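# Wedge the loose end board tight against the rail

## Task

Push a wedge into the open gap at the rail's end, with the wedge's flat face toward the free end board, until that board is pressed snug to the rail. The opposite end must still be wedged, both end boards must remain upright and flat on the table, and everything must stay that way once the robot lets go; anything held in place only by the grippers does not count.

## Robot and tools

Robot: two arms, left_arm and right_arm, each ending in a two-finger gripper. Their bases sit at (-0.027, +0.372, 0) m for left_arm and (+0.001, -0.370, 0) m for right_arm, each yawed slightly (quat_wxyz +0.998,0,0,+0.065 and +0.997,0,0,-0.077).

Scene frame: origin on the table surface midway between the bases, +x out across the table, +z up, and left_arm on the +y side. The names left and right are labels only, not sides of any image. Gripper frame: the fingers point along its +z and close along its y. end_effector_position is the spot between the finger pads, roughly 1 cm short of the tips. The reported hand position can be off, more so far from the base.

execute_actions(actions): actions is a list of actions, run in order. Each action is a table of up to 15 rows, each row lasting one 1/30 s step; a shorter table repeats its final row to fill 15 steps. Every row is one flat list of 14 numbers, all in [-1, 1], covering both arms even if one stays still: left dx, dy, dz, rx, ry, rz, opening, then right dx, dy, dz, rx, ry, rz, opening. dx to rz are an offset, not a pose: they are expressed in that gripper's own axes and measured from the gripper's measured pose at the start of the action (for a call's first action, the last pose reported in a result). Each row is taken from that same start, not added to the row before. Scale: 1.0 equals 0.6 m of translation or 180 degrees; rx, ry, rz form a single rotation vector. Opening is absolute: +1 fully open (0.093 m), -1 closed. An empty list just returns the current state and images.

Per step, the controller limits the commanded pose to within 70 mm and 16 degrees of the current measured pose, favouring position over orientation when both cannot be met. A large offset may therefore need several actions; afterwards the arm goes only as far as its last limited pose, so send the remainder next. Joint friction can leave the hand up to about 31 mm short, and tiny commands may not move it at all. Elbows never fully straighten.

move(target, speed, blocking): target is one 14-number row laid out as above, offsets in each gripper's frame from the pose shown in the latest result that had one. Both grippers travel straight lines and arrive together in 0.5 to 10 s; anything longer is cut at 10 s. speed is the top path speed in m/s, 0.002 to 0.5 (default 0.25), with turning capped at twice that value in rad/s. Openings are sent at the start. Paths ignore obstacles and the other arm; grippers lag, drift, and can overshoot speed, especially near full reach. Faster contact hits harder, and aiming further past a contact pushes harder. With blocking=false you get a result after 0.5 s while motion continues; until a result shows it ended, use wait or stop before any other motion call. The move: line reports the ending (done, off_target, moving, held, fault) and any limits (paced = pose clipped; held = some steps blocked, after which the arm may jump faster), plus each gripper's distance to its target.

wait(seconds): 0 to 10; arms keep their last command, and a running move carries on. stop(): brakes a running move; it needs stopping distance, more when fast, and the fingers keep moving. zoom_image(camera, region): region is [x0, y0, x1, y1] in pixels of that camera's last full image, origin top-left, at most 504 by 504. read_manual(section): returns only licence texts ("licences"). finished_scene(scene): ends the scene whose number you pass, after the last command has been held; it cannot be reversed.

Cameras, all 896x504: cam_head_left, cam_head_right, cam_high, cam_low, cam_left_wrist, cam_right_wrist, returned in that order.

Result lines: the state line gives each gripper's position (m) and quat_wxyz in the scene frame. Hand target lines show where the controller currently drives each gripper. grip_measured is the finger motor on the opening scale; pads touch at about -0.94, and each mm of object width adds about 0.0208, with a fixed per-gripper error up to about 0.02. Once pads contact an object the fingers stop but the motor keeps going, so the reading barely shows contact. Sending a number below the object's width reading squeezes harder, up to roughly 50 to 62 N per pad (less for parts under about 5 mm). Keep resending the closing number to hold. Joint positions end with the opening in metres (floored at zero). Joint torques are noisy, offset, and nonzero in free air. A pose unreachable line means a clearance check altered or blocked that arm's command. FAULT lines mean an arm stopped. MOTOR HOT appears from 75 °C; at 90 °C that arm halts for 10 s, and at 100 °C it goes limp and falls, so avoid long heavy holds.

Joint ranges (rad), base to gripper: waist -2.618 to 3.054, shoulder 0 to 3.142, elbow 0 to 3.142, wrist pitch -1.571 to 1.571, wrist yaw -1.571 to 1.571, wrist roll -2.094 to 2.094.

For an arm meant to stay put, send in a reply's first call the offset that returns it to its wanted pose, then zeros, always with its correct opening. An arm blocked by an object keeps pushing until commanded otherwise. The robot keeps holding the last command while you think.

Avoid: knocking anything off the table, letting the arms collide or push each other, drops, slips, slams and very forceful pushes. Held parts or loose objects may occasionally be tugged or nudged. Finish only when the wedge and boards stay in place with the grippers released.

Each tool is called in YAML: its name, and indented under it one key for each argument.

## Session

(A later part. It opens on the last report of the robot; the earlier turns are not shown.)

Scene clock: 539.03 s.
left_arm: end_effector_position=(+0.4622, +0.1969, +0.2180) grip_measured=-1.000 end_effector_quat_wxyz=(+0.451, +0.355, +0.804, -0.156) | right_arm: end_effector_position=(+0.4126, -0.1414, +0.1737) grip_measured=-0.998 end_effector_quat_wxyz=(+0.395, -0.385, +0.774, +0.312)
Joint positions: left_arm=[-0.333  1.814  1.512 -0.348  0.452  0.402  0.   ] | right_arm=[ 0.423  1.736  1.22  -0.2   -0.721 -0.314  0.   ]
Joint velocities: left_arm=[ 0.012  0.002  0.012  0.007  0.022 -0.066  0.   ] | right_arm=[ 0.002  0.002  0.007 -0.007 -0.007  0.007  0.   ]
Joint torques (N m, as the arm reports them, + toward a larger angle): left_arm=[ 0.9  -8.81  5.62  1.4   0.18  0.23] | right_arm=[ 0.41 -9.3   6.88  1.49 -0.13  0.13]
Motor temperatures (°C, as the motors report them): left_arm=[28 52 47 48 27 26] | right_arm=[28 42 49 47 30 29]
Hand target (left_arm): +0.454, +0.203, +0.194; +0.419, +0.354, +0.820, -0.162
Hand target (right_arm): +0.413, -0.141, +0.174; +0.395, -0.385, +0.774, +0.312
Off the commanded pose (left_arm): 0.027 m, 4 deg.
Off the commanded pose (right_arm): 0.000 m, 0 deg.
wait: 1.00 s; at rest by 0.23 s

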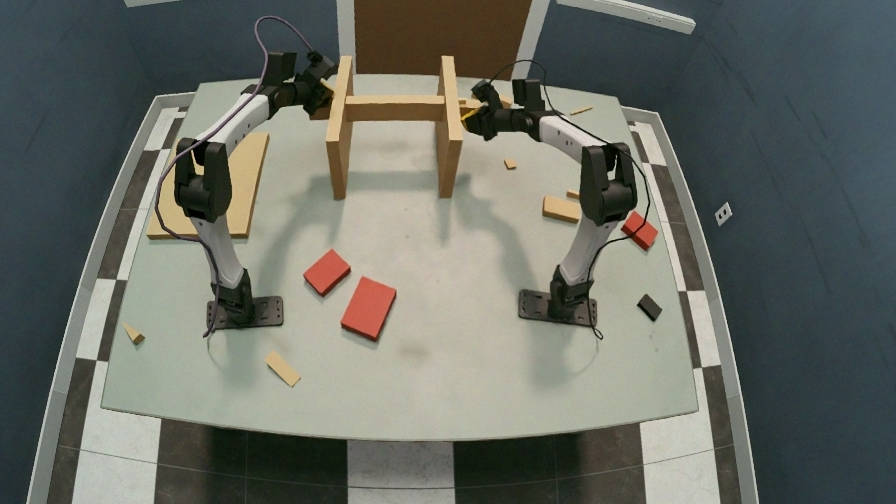

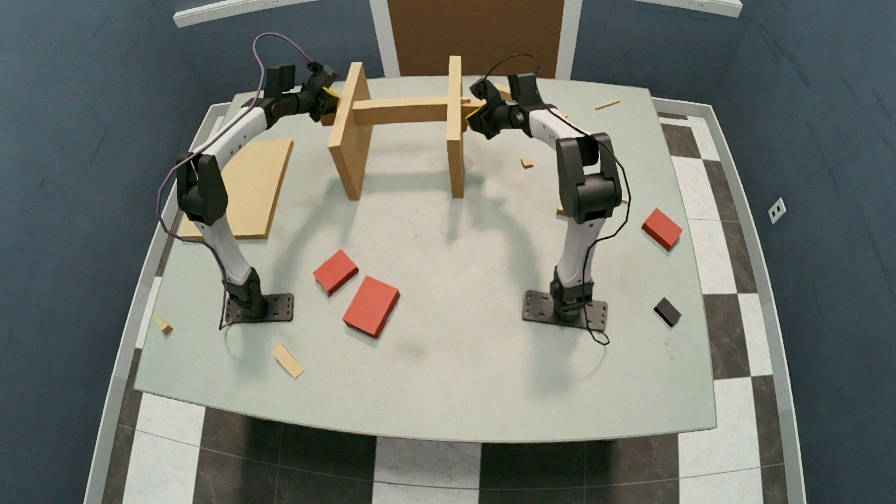

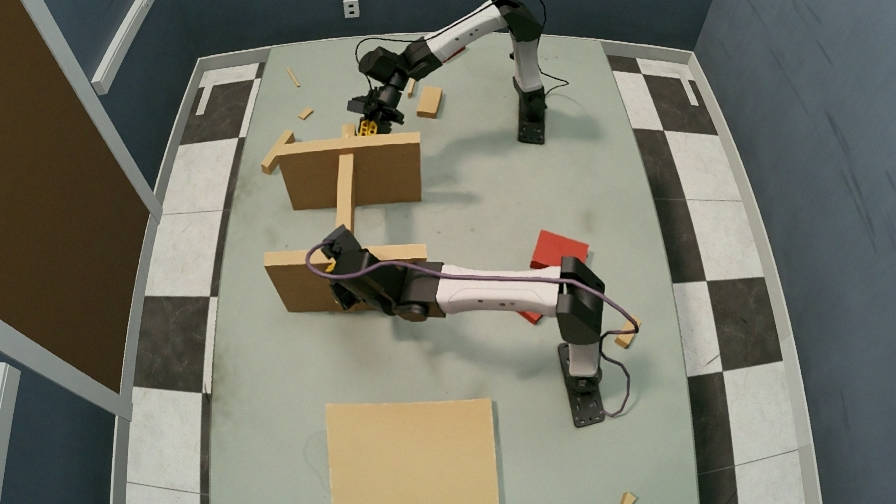

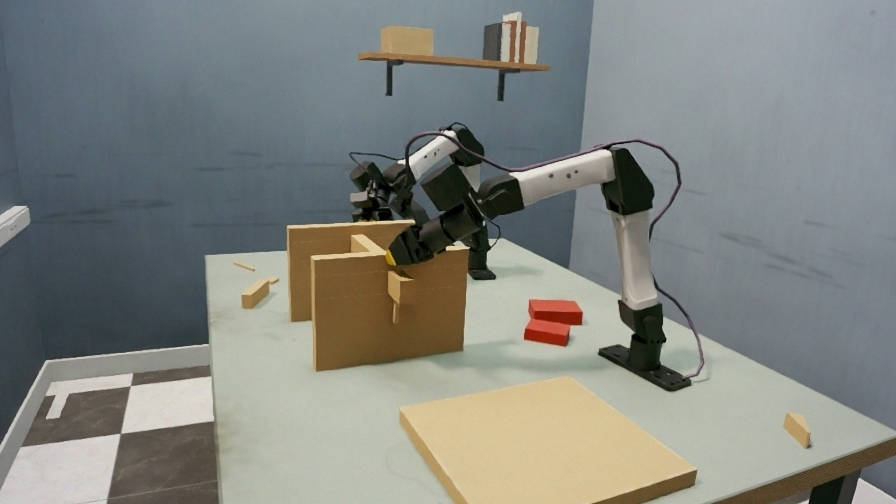

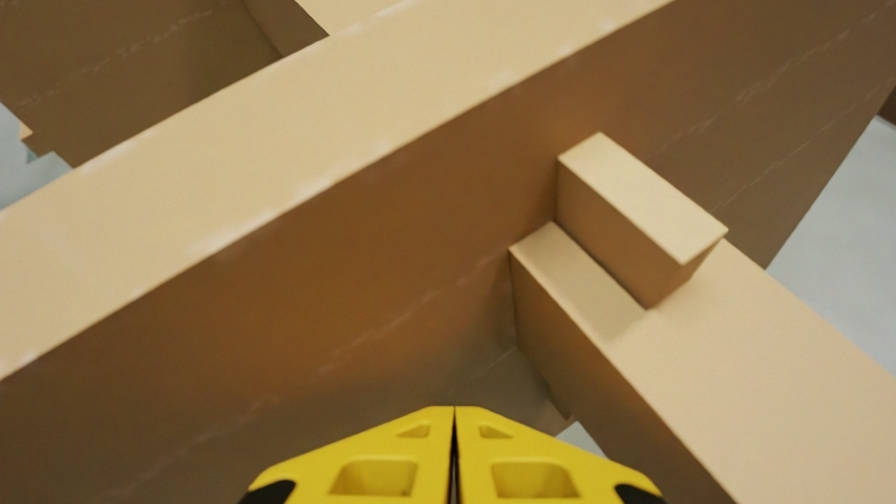

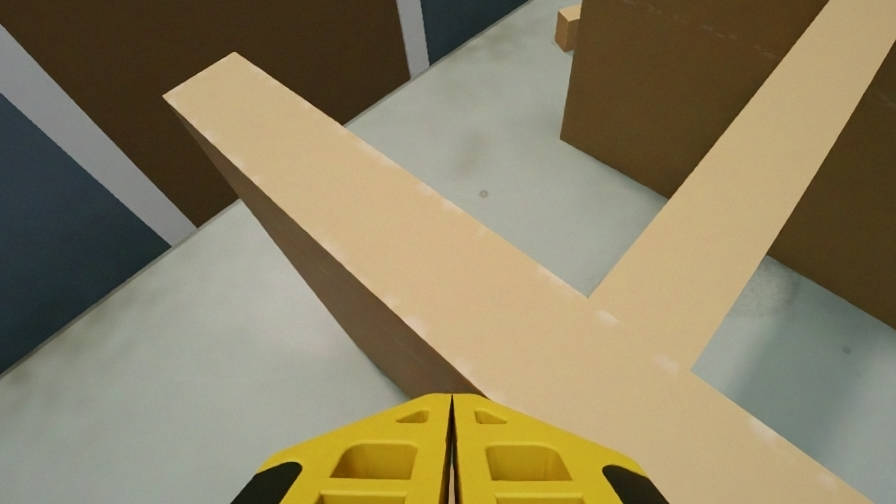

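execute_actions:
  actions:
    - [[0.0413,-0.0078,0.0103,0,0.022,0,-1,0,0,0,0,0,0,-1],[0.0404,-0.0104,0.0127,0,0.022,0,-1,0,0,0,0,0,0,-1],[0.0394,-0.0129,0.0151,0,0.022,0,-1,0,0,0,0,0,0,-1],[0.0384,-0.0154,0.0175,0,0.022,0,-1,0,0,0,0,0,0,-1],[0.0374,-0.0179,0.0199,0,0.022,0,-1,0,0,0,0,0,0,-1],[0.0365,-0.0205,0.0223,0,0.022,0,-1,0,0,0,0,0,0,-1],[0.0355,-0.0230,0.0247,0,0.022,0,-1,0,0,0,0,0,0,-1],[0.0345,-0.0255,0.0270,0,0.022,0,-1,0,0,0,0,0,0,-1],[0.0335,-0.0280,0.0294,0,0.022,0,-1,0,0,0,0,0,0,-1],[0.0326,-0.0306,0.0318,0,0.022,0,-1,0,0,0,0,0,0,-1],[0.0316,-0.0331,0.0342,0,0.022,0,-1,0,0,0,0,0,0,-1],[0.0306,-0.0356,0.0366,0,0.022,0,-1,0,0,0,0,0,0,-1],[0.0297,-0.0382,0.0390,0,0.022,0,-1,0,0,0,0,0,0,-1],[0.0287,-0.0407,0.0414,0,0.022,0,-1,0,0,0,0,0,0,-1],[0.0277,-0.0432,0.0438,0,0.022,0,-1,0,0,0,0,0,0,-1]]

wait:
  seconds: 1

zoom_image:
  camera: "cam_low"
  region: [340, 200, 460, 340]

zoom_image:
  camera: "cam_head_left"
  region: [270, 30, 390, 140]

Scene clock: 552.43 s.
left_arm: end_effector_position=(+0.4627, +0.1955, +0.2170) grip_measured=-1.000 end_effector_quat_wxyz=(+0.451, +0.351, +0.810, -0.132) | right_arm: end_effector_position=(+0.4126, -0.1414, +0.1737) grip_measured=-0.998 end_effector_quat_wxyz=(+0.395, -0.385, +0.774, +0.312)
Joint positions: left_arm=[-0.356  1.807  1.509 -0.349  0.385  0.399  0.   ] | right_arm=[ 0.423  1.736  1.22  -0.2   -0.721 -0.314  0.   ]
Joint velocities: left_arm=[-0.066 -0.022 -0.012 -0.022 -0.256 -0.11   0.   ] | right_arm=[-0.017 -0.022 -0.007  0.066  0.007 -0.007  0.   ]
Joint torques (N m, as the arm reports them, + toward a larger angle): left_arm=[-3.1  -6.72  5.57  2.02  0.28 -0.06] | right_arm=[ 0.4  -9.3   6.91  1.49 -0.13  0.13]
Motor temperatures (°C, as the motors report them): left_arm=[27 53 46 46 27 26] | right_arm=[28 42 49 47 30 29]
Hand target (left_arm): +0.453, +0.172, +0.188; +0.422, +0.361, +0.819, -0.143
Hand target (right_arm): +0.413, -0.141, +0.174; +0.395, -0.385, +0.774, +0.312
Off the commanded pose (left_arm): 0.039 m, 4 deg.
Off the commanded pose (right_arm): 0.000 m, 0 deg.

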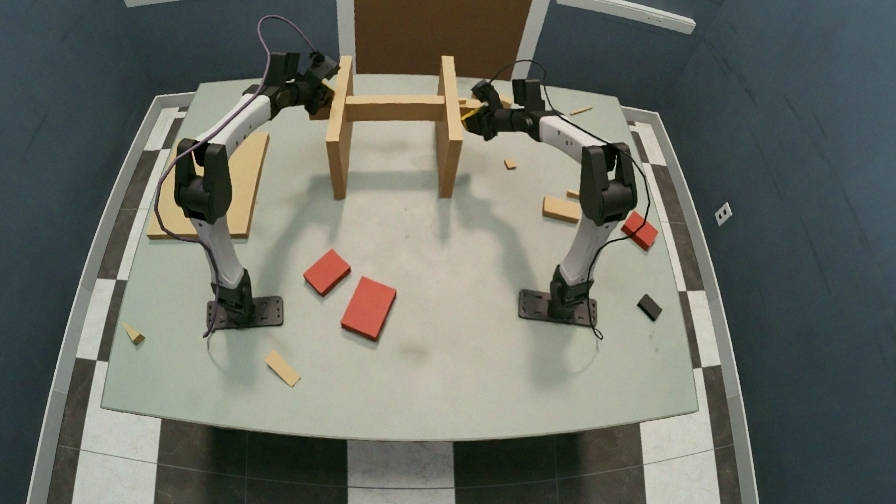

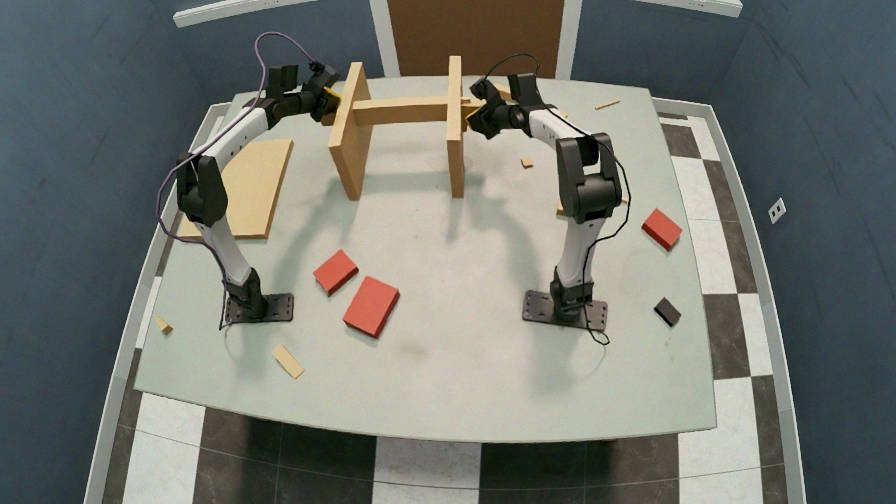

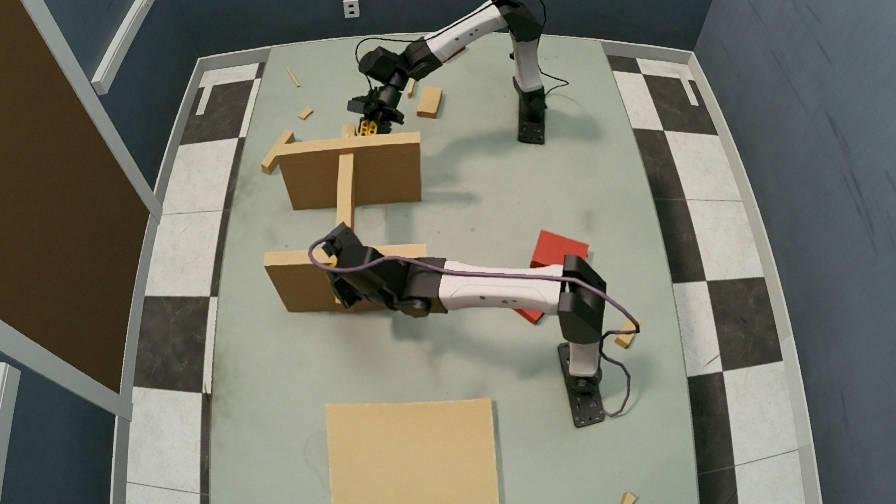

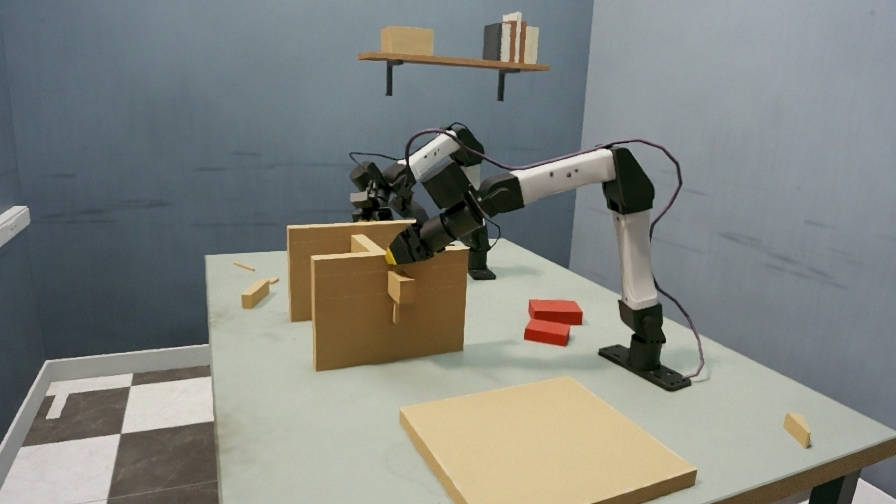

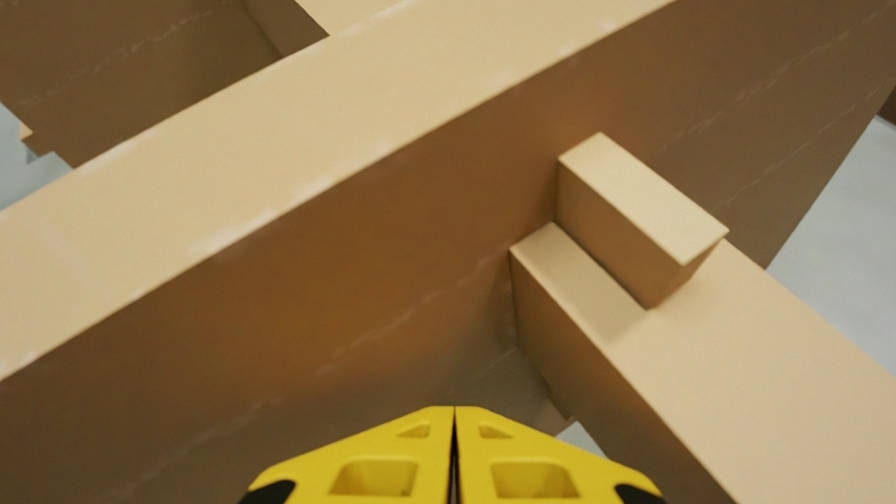

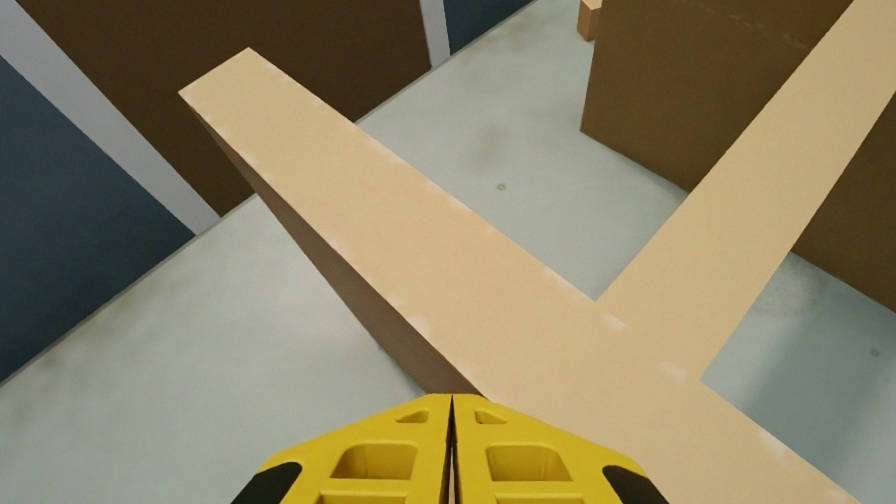

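Scene clock: 553.43 s.
left_arm: end_effector_position=(+0.4626, +0.1957, +0.2171) grip_measured=-1.000 end_effector_quat_wxyz=(+0.450, +0.346, +0.814, -0.125) | right_arm: end_effector_position=(+0.4126, -0.1414, +0.1737) grip_measured=-0.998 end_effector_quat_wxyz=(+0.395, -0.385, +0.774, +0.312)
Joint positions: left_arm=[-0.362  1.803  1.509 -0.353  0.361  0.392  0.   ] | right_arm=[ 0.423  1.736  1.22  -0.2   -0.721 -0.314  0.   ]
Joint velocities: left_arm=[ 0.012 -0.017  0.002  0.051 -0.022  0.007  0.   ] | right_arm=[-0.012 -0.022 -0.002  0.007 -0.022 -0.022  0.   ]
Joint torques (N m, as the arm reports them, + toward a larger angle): left_arm=[-3.05 -6.68  5.57  1.96  0.17 -0.05] | right_arm=[ 0.41 -9.3   6.9   1.49 -0.13  0.14]
Motor temperatures (°C, as the motors report them): left_arm=[27 53 46 46 27 26] | right_arm=[28 42 49 47 30 29]
Hand target (left_arm): +0.453, +0.172, +0.189; +0.422, +0.361, +0.819, -0.143
Hand target (right_arm): +0.413, -0.141, +0.174; +0.395, -0.385, +0.774, +0.312
Off the commanded pose (left_arm): 0.039 m, 4 deg.
Off the commanded pose (right_arm): 0.000 m, 0 deg.
wait: 1.00 s; at rest by 0.23 s

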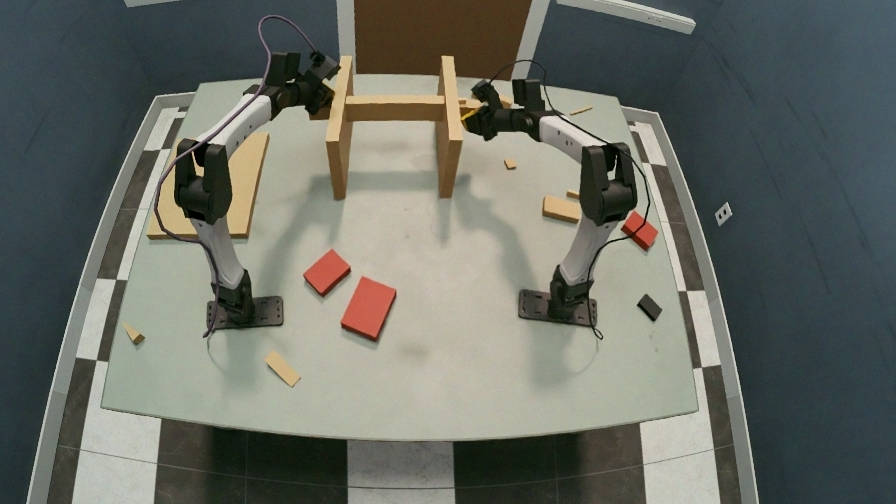

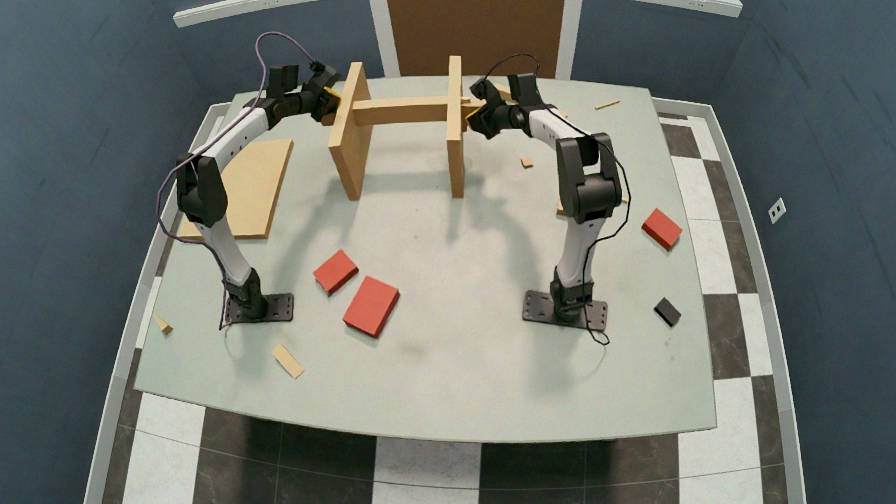

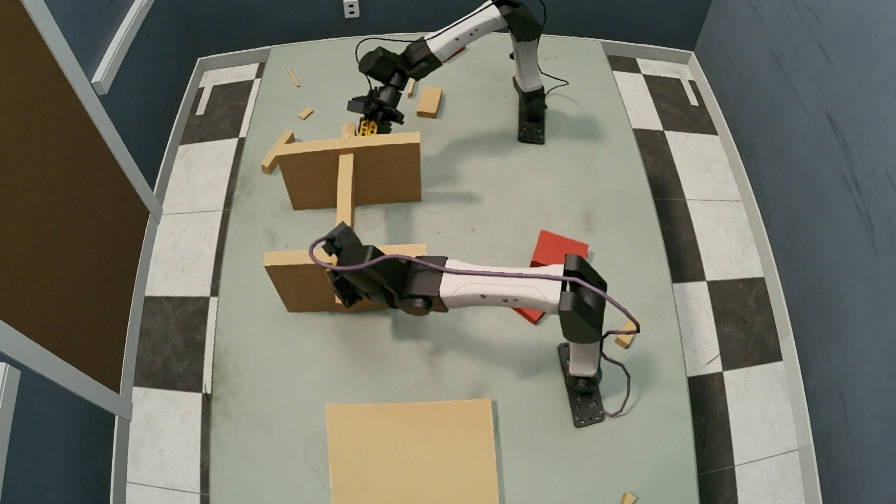

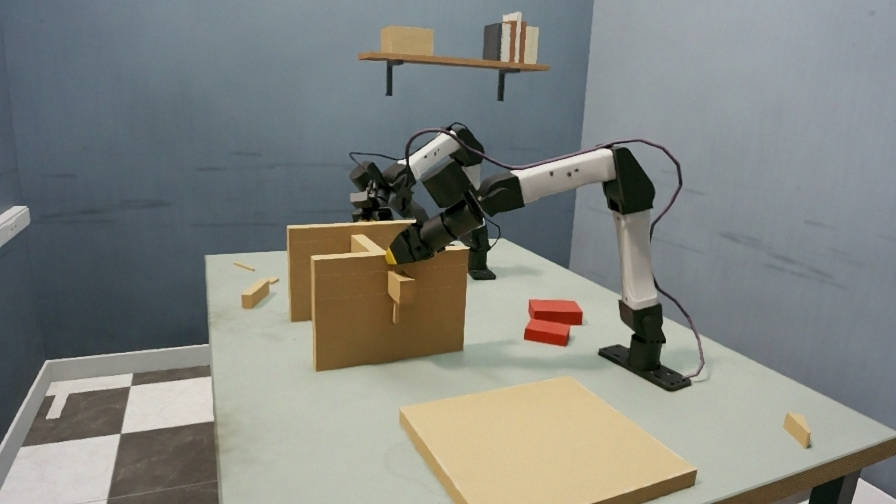

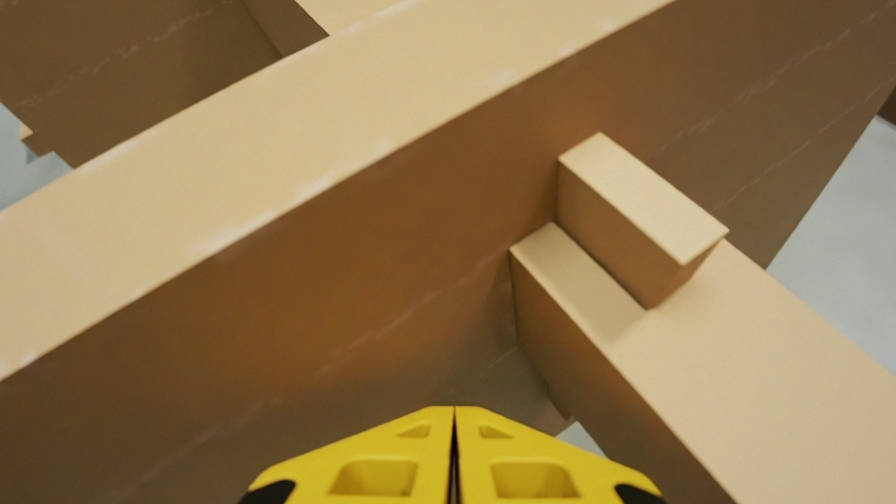

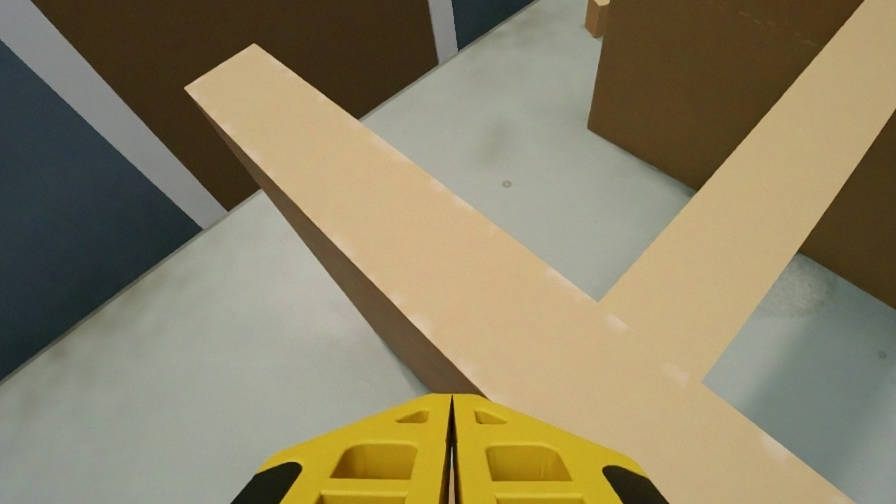

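Region (340, 200, 460, 340) of cam_low's 896x504 image, scaled by 3.600, with more detail than that image has; it fills the left 432 columns of this view, and the rest is white.

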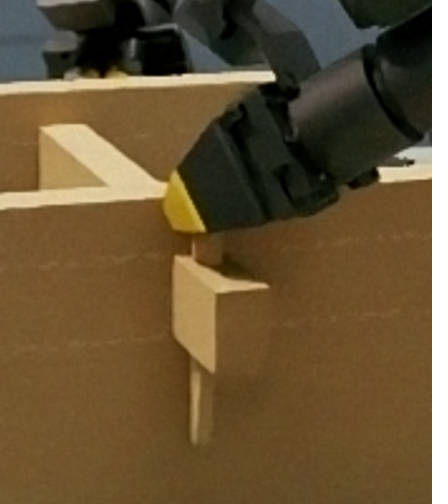

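Region (270, 30, 390, 140) of cam_head_left's 896x504 image, scaled by 4.200, with more detail than that image has; it fills the top 462 rows of this view, and the rest is white.

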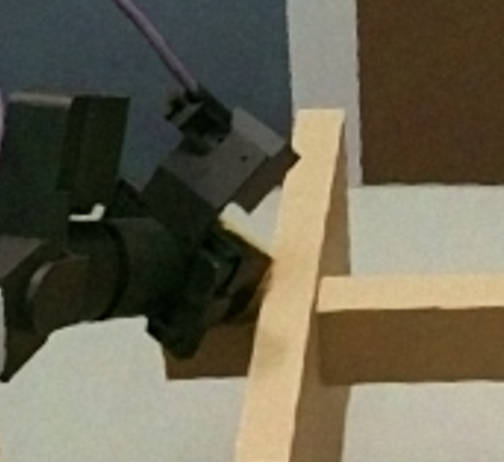

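move:
  target: [-0.0534, 0.0360, -0.0930, 0, 0, 0, -1, 0, 0, 0, 0, 0, 0, -1]
  speed: 0.06

zoom_image:
  camera: "cam_low"
  region: [340, 200, 460, 340]

zoom_image:
  camera: "cam_head_left"
  region: [300, 50, 480, 210]

Scene clock: 563.13 s.
left_arm: end_effector_position=(+0.4521, +0.2208, +0.2578) grip_measured=-1.000 end_effector_quat_wxyz=(+0.433, +0.344, +0.823, -0.130) | right_arm: end_effector_position=(+0.4126, -0.1414, +0.1737) grip_measured=-0.998 end_effector_quat_wxyz=(+0.395, -0.385, +0.774, +0.312)
Joint positions: left_arm=[-0.303  1.776  1.668 -0.593  0.409  0.428  0.   ] | right_arm=[ 0.423  1.736  1.22  -0.2   -0.721 -0.314  0.   ]
Joint velocities: left_arm=[-0.007  0.002  0.017 -0.051 -0.037 -0.007  0.   ] | right_arm=[ 0.002  0.002 -0.002  0.066 -0.007  0.037  0.   ]
Joint torques (N m, as the arm reports them, + toward a larger angle): left_arm=[  0.96 -10.86   9.83   1.7    0.22   0.2 ] | right_arm=[ 0.42 -9.29  6.89  1.5  -0.13  0.13]
Motor temperatures (°C, as the motors report them): left_arm=[28 53 46 47 27 26] | right_arm=[28 43 49 47 30 29]
Hand target (left_arm): +0.451, +0.225, +0.277; +0.450, +0.346, +0.814, -0.125
Hand target (right_arm): +0.413, -0.141, +0.174; +0.395, -0.385, +0.774, +0.312
Off the commanded pose (left_arm): 0.020 m, 2 deg.
Off the commanded pose (right_arm): 0.000 m, 0 deg.
move: off_target (left_arm)

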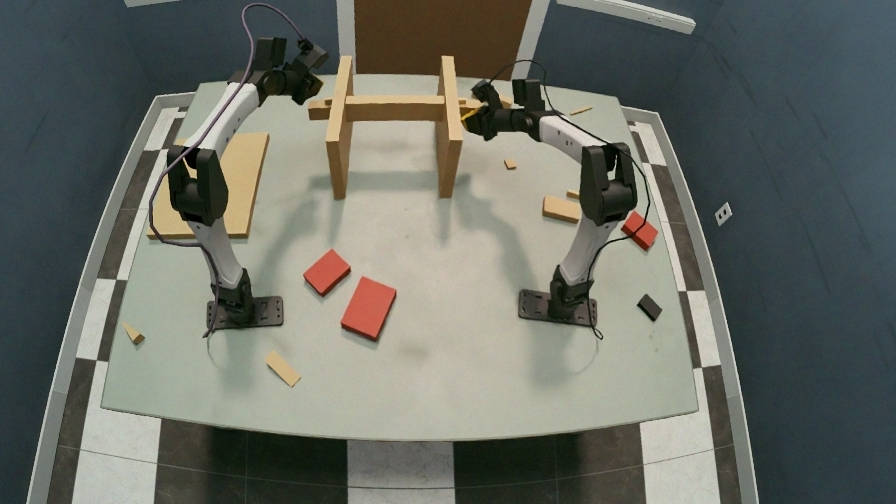

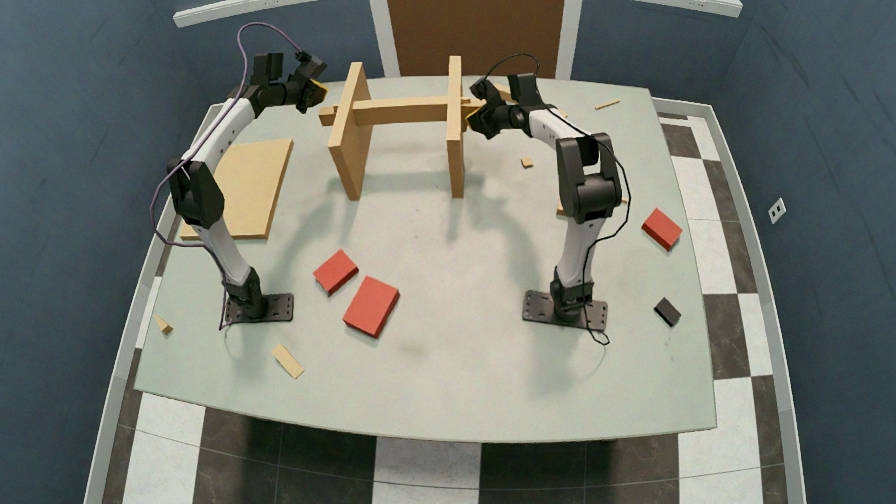

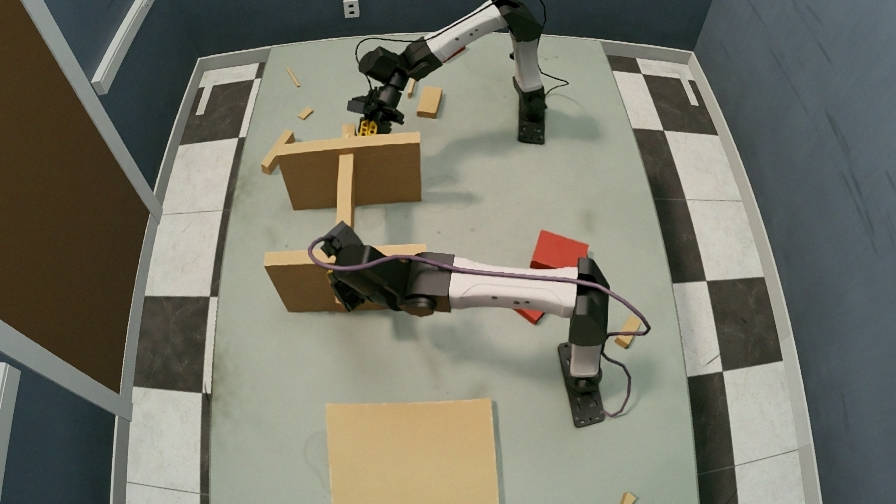

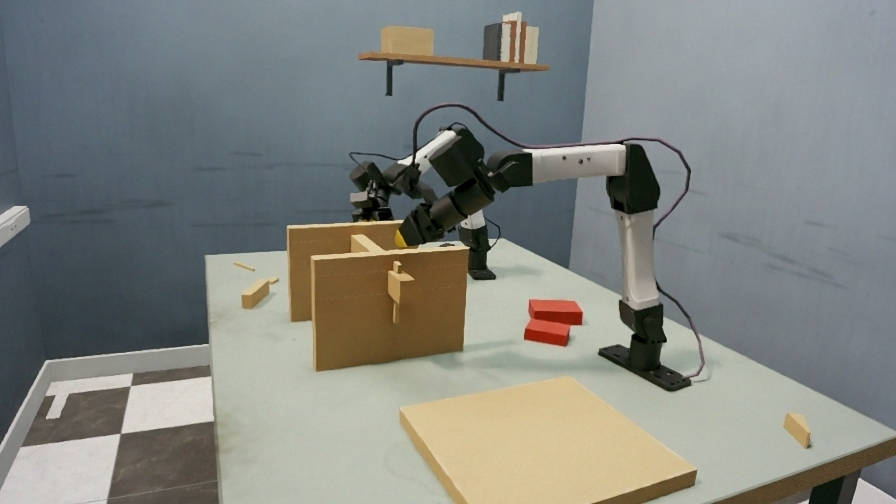

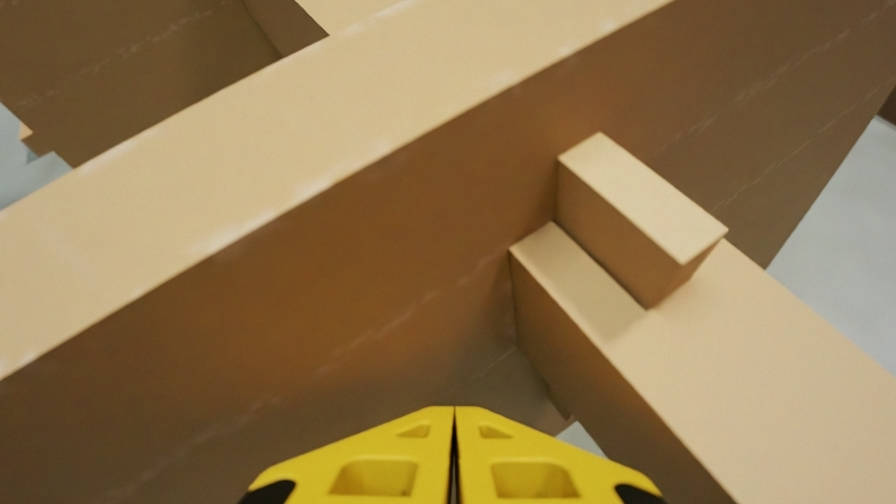

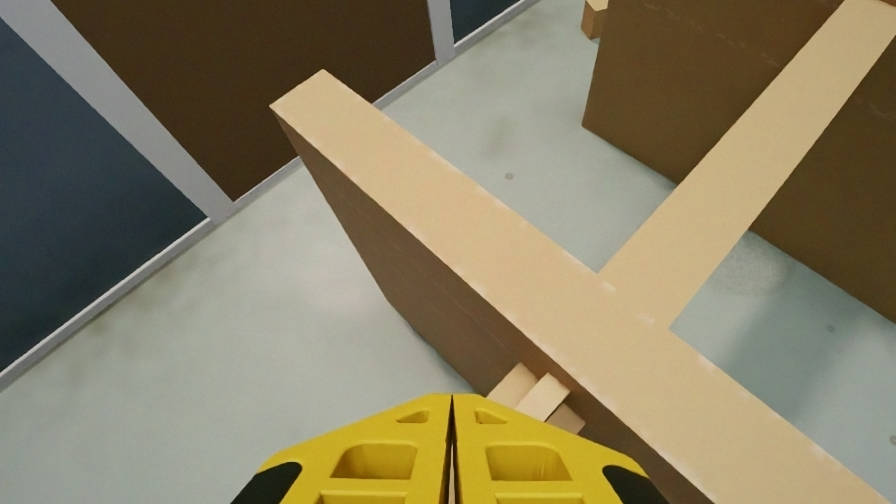

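Region (340, 200, 460, 340) of cam_low's 896x504 image, scaled by 3.600, with more detail than that image has; it fills the left 432 columns of this view, and the rest is white.

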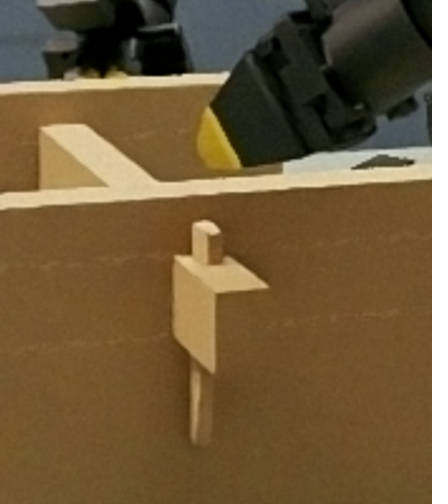

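Region (300, 50, 480, 210) of cam_head_left's 896x504 image, scaled by 2.800, with more detail than that image has.

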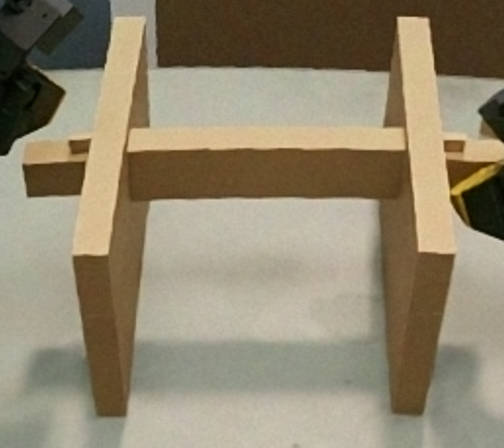

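zoom_image:
  camera: "cam_head_left"
  region: [304, 88, 364, 128]

zoom_image:
  camera: "cam_head_left"
  region: [430, 88, 490, 128]

Region (304, 88, 364, 128) of cam_head_left's 896x504 image, scaled by 8.400, with more detail than that image has.

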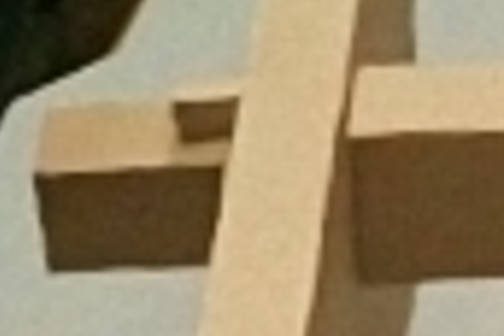

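Region (430, 88, 490, 128) of cam_head_left's 896x504 image, scaled by 8.400, with more detail than that image has.

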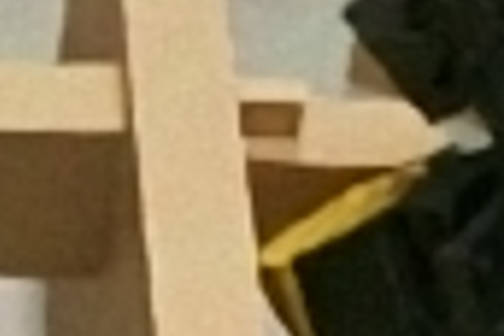

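move:
  target: [0.0145, -0.0299, 0.0550, 0, 0, 0, -1, 0, 0, 0, 0, 0, 0, -1]
  speed: 0.04

zoom_image:
  camera: "cam_low"
  region: [340, 200, 460, 340]

zoom_image:
  camera: "cam_head_left"
  region: [270, 30, 390, 140]

Scene clock: 580.57 s.
left_arm: end_effector_position=(+0.4559, +0.2001, +0.2344) grip_measured=-1.000 end_effector_quat_wxyz=(+0.431, +0.345, +0.824, -0.128) | right_arm: end_effector_position=(+0.4126, -0.1414, +0.1737) grip_measured=-0.998 end_effector_quat_wxyz=(+0.395, -0.385, +0.774, +0.312)
Joint positions: left_arm=[-0.355  1.798  1.602 -0.497  0.366  0.396  0.   ] | right_arm=[ 0.423  1.736  1.22  -0.2   -0.721 -0.314  0.   ]
Joint velocities: left_arm=[ 0.017  0.017 -0.017 -0.051  0.051  0.007  0.   ] | right_arm=[-0.007  0.012 -0.007  0.007  0.051 -0.037  0.   ]
Joint torques (N m, as the arm reports them, + toward a larger angle): left_arm=[-0.56 -8.73  7.39  2.04  0.13  0.01] | right_arm=[ 0.41 -9.31  6.9   1.49 -0.13  0.13]
Motor temperatures (°C, as the motors report them): left_arm=[27 56 49 47 27 26] | right_arm=[28 43 50 47 30 29]
Hand target (left_arm): +0.457, +0.195, +0.230; +0.432, +0.345, +0.823, -0.130
Hand target (right_arm): +0.413, -0.141, +0.174; +0.395, -0.385, +0.774, +0.312
Off the commanded pose (left_arm): 0.007 m, 0 deg.
Off the commanded pose (right_arm): 0.000 m, 0 deg.
move: done

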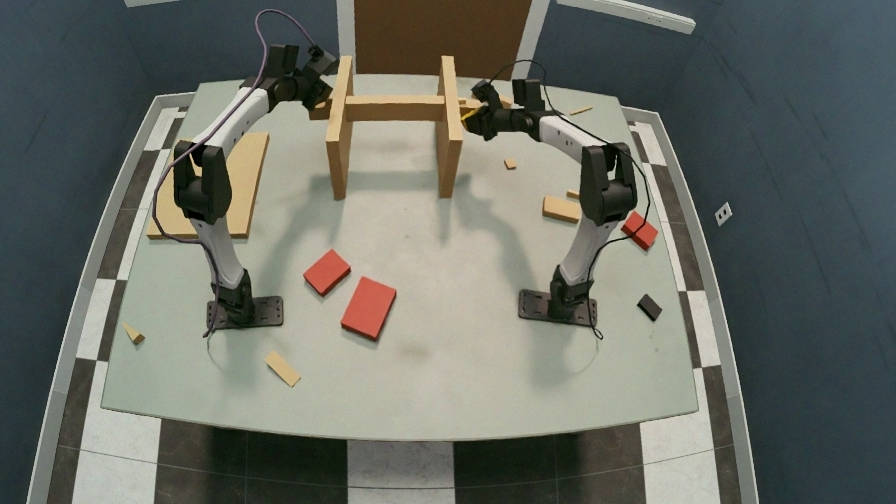

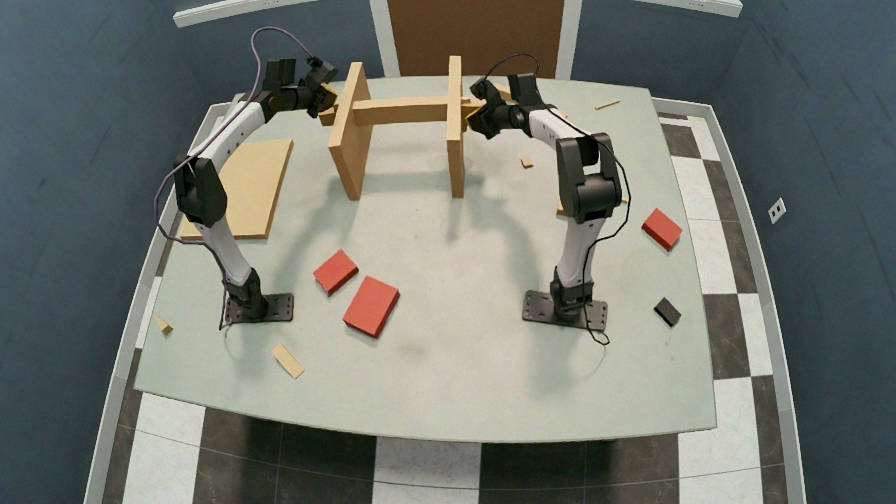

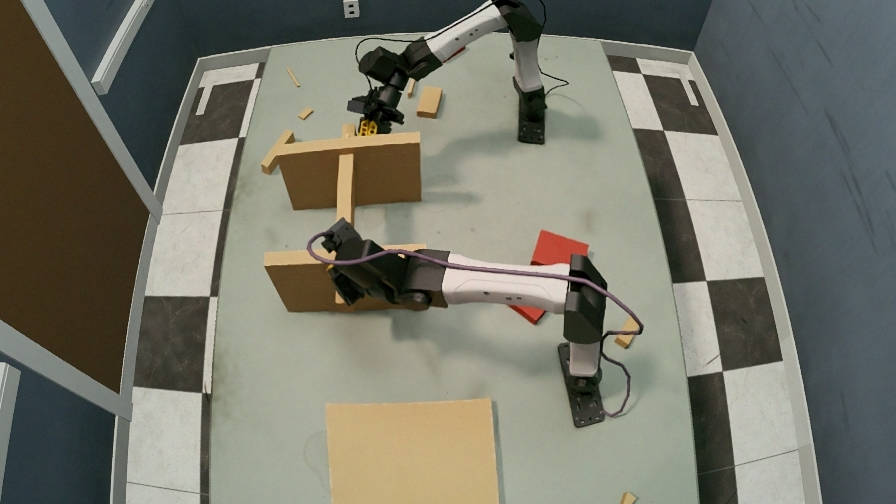

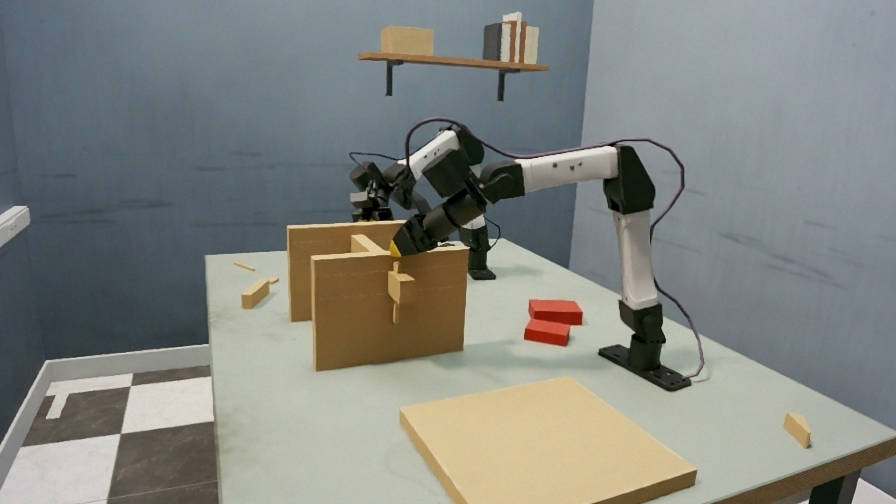

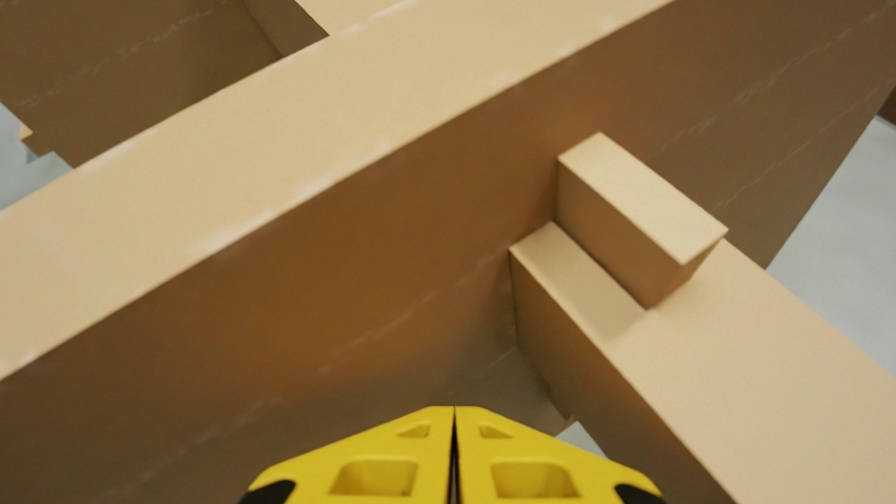

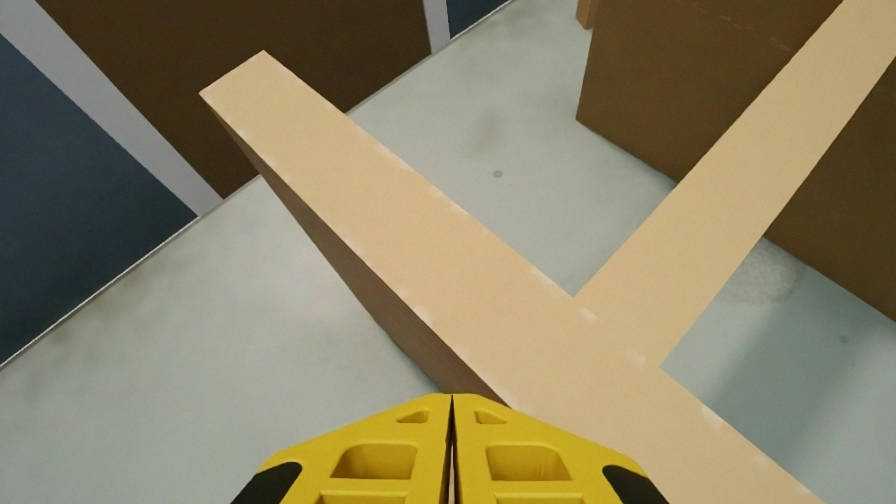

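Region (340, 200, 460, 340) of cam_low's 896x504 image, scaled by 3.600, with more detail than that image has; it fills the left 432 columns of this view, and the rest is white.

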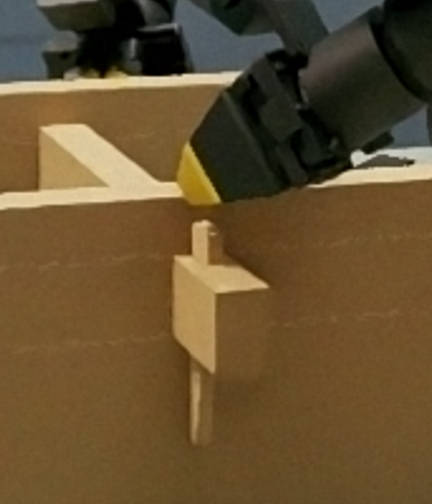

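Region (270, 30, 390, 140) of cam_head_left's 896x504 image, scaled by 4.200, with more detail than that image has; it fills the top 462 rows of this view, and the rest is white.

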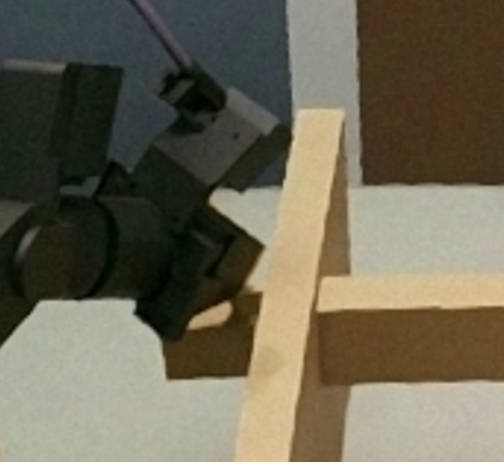

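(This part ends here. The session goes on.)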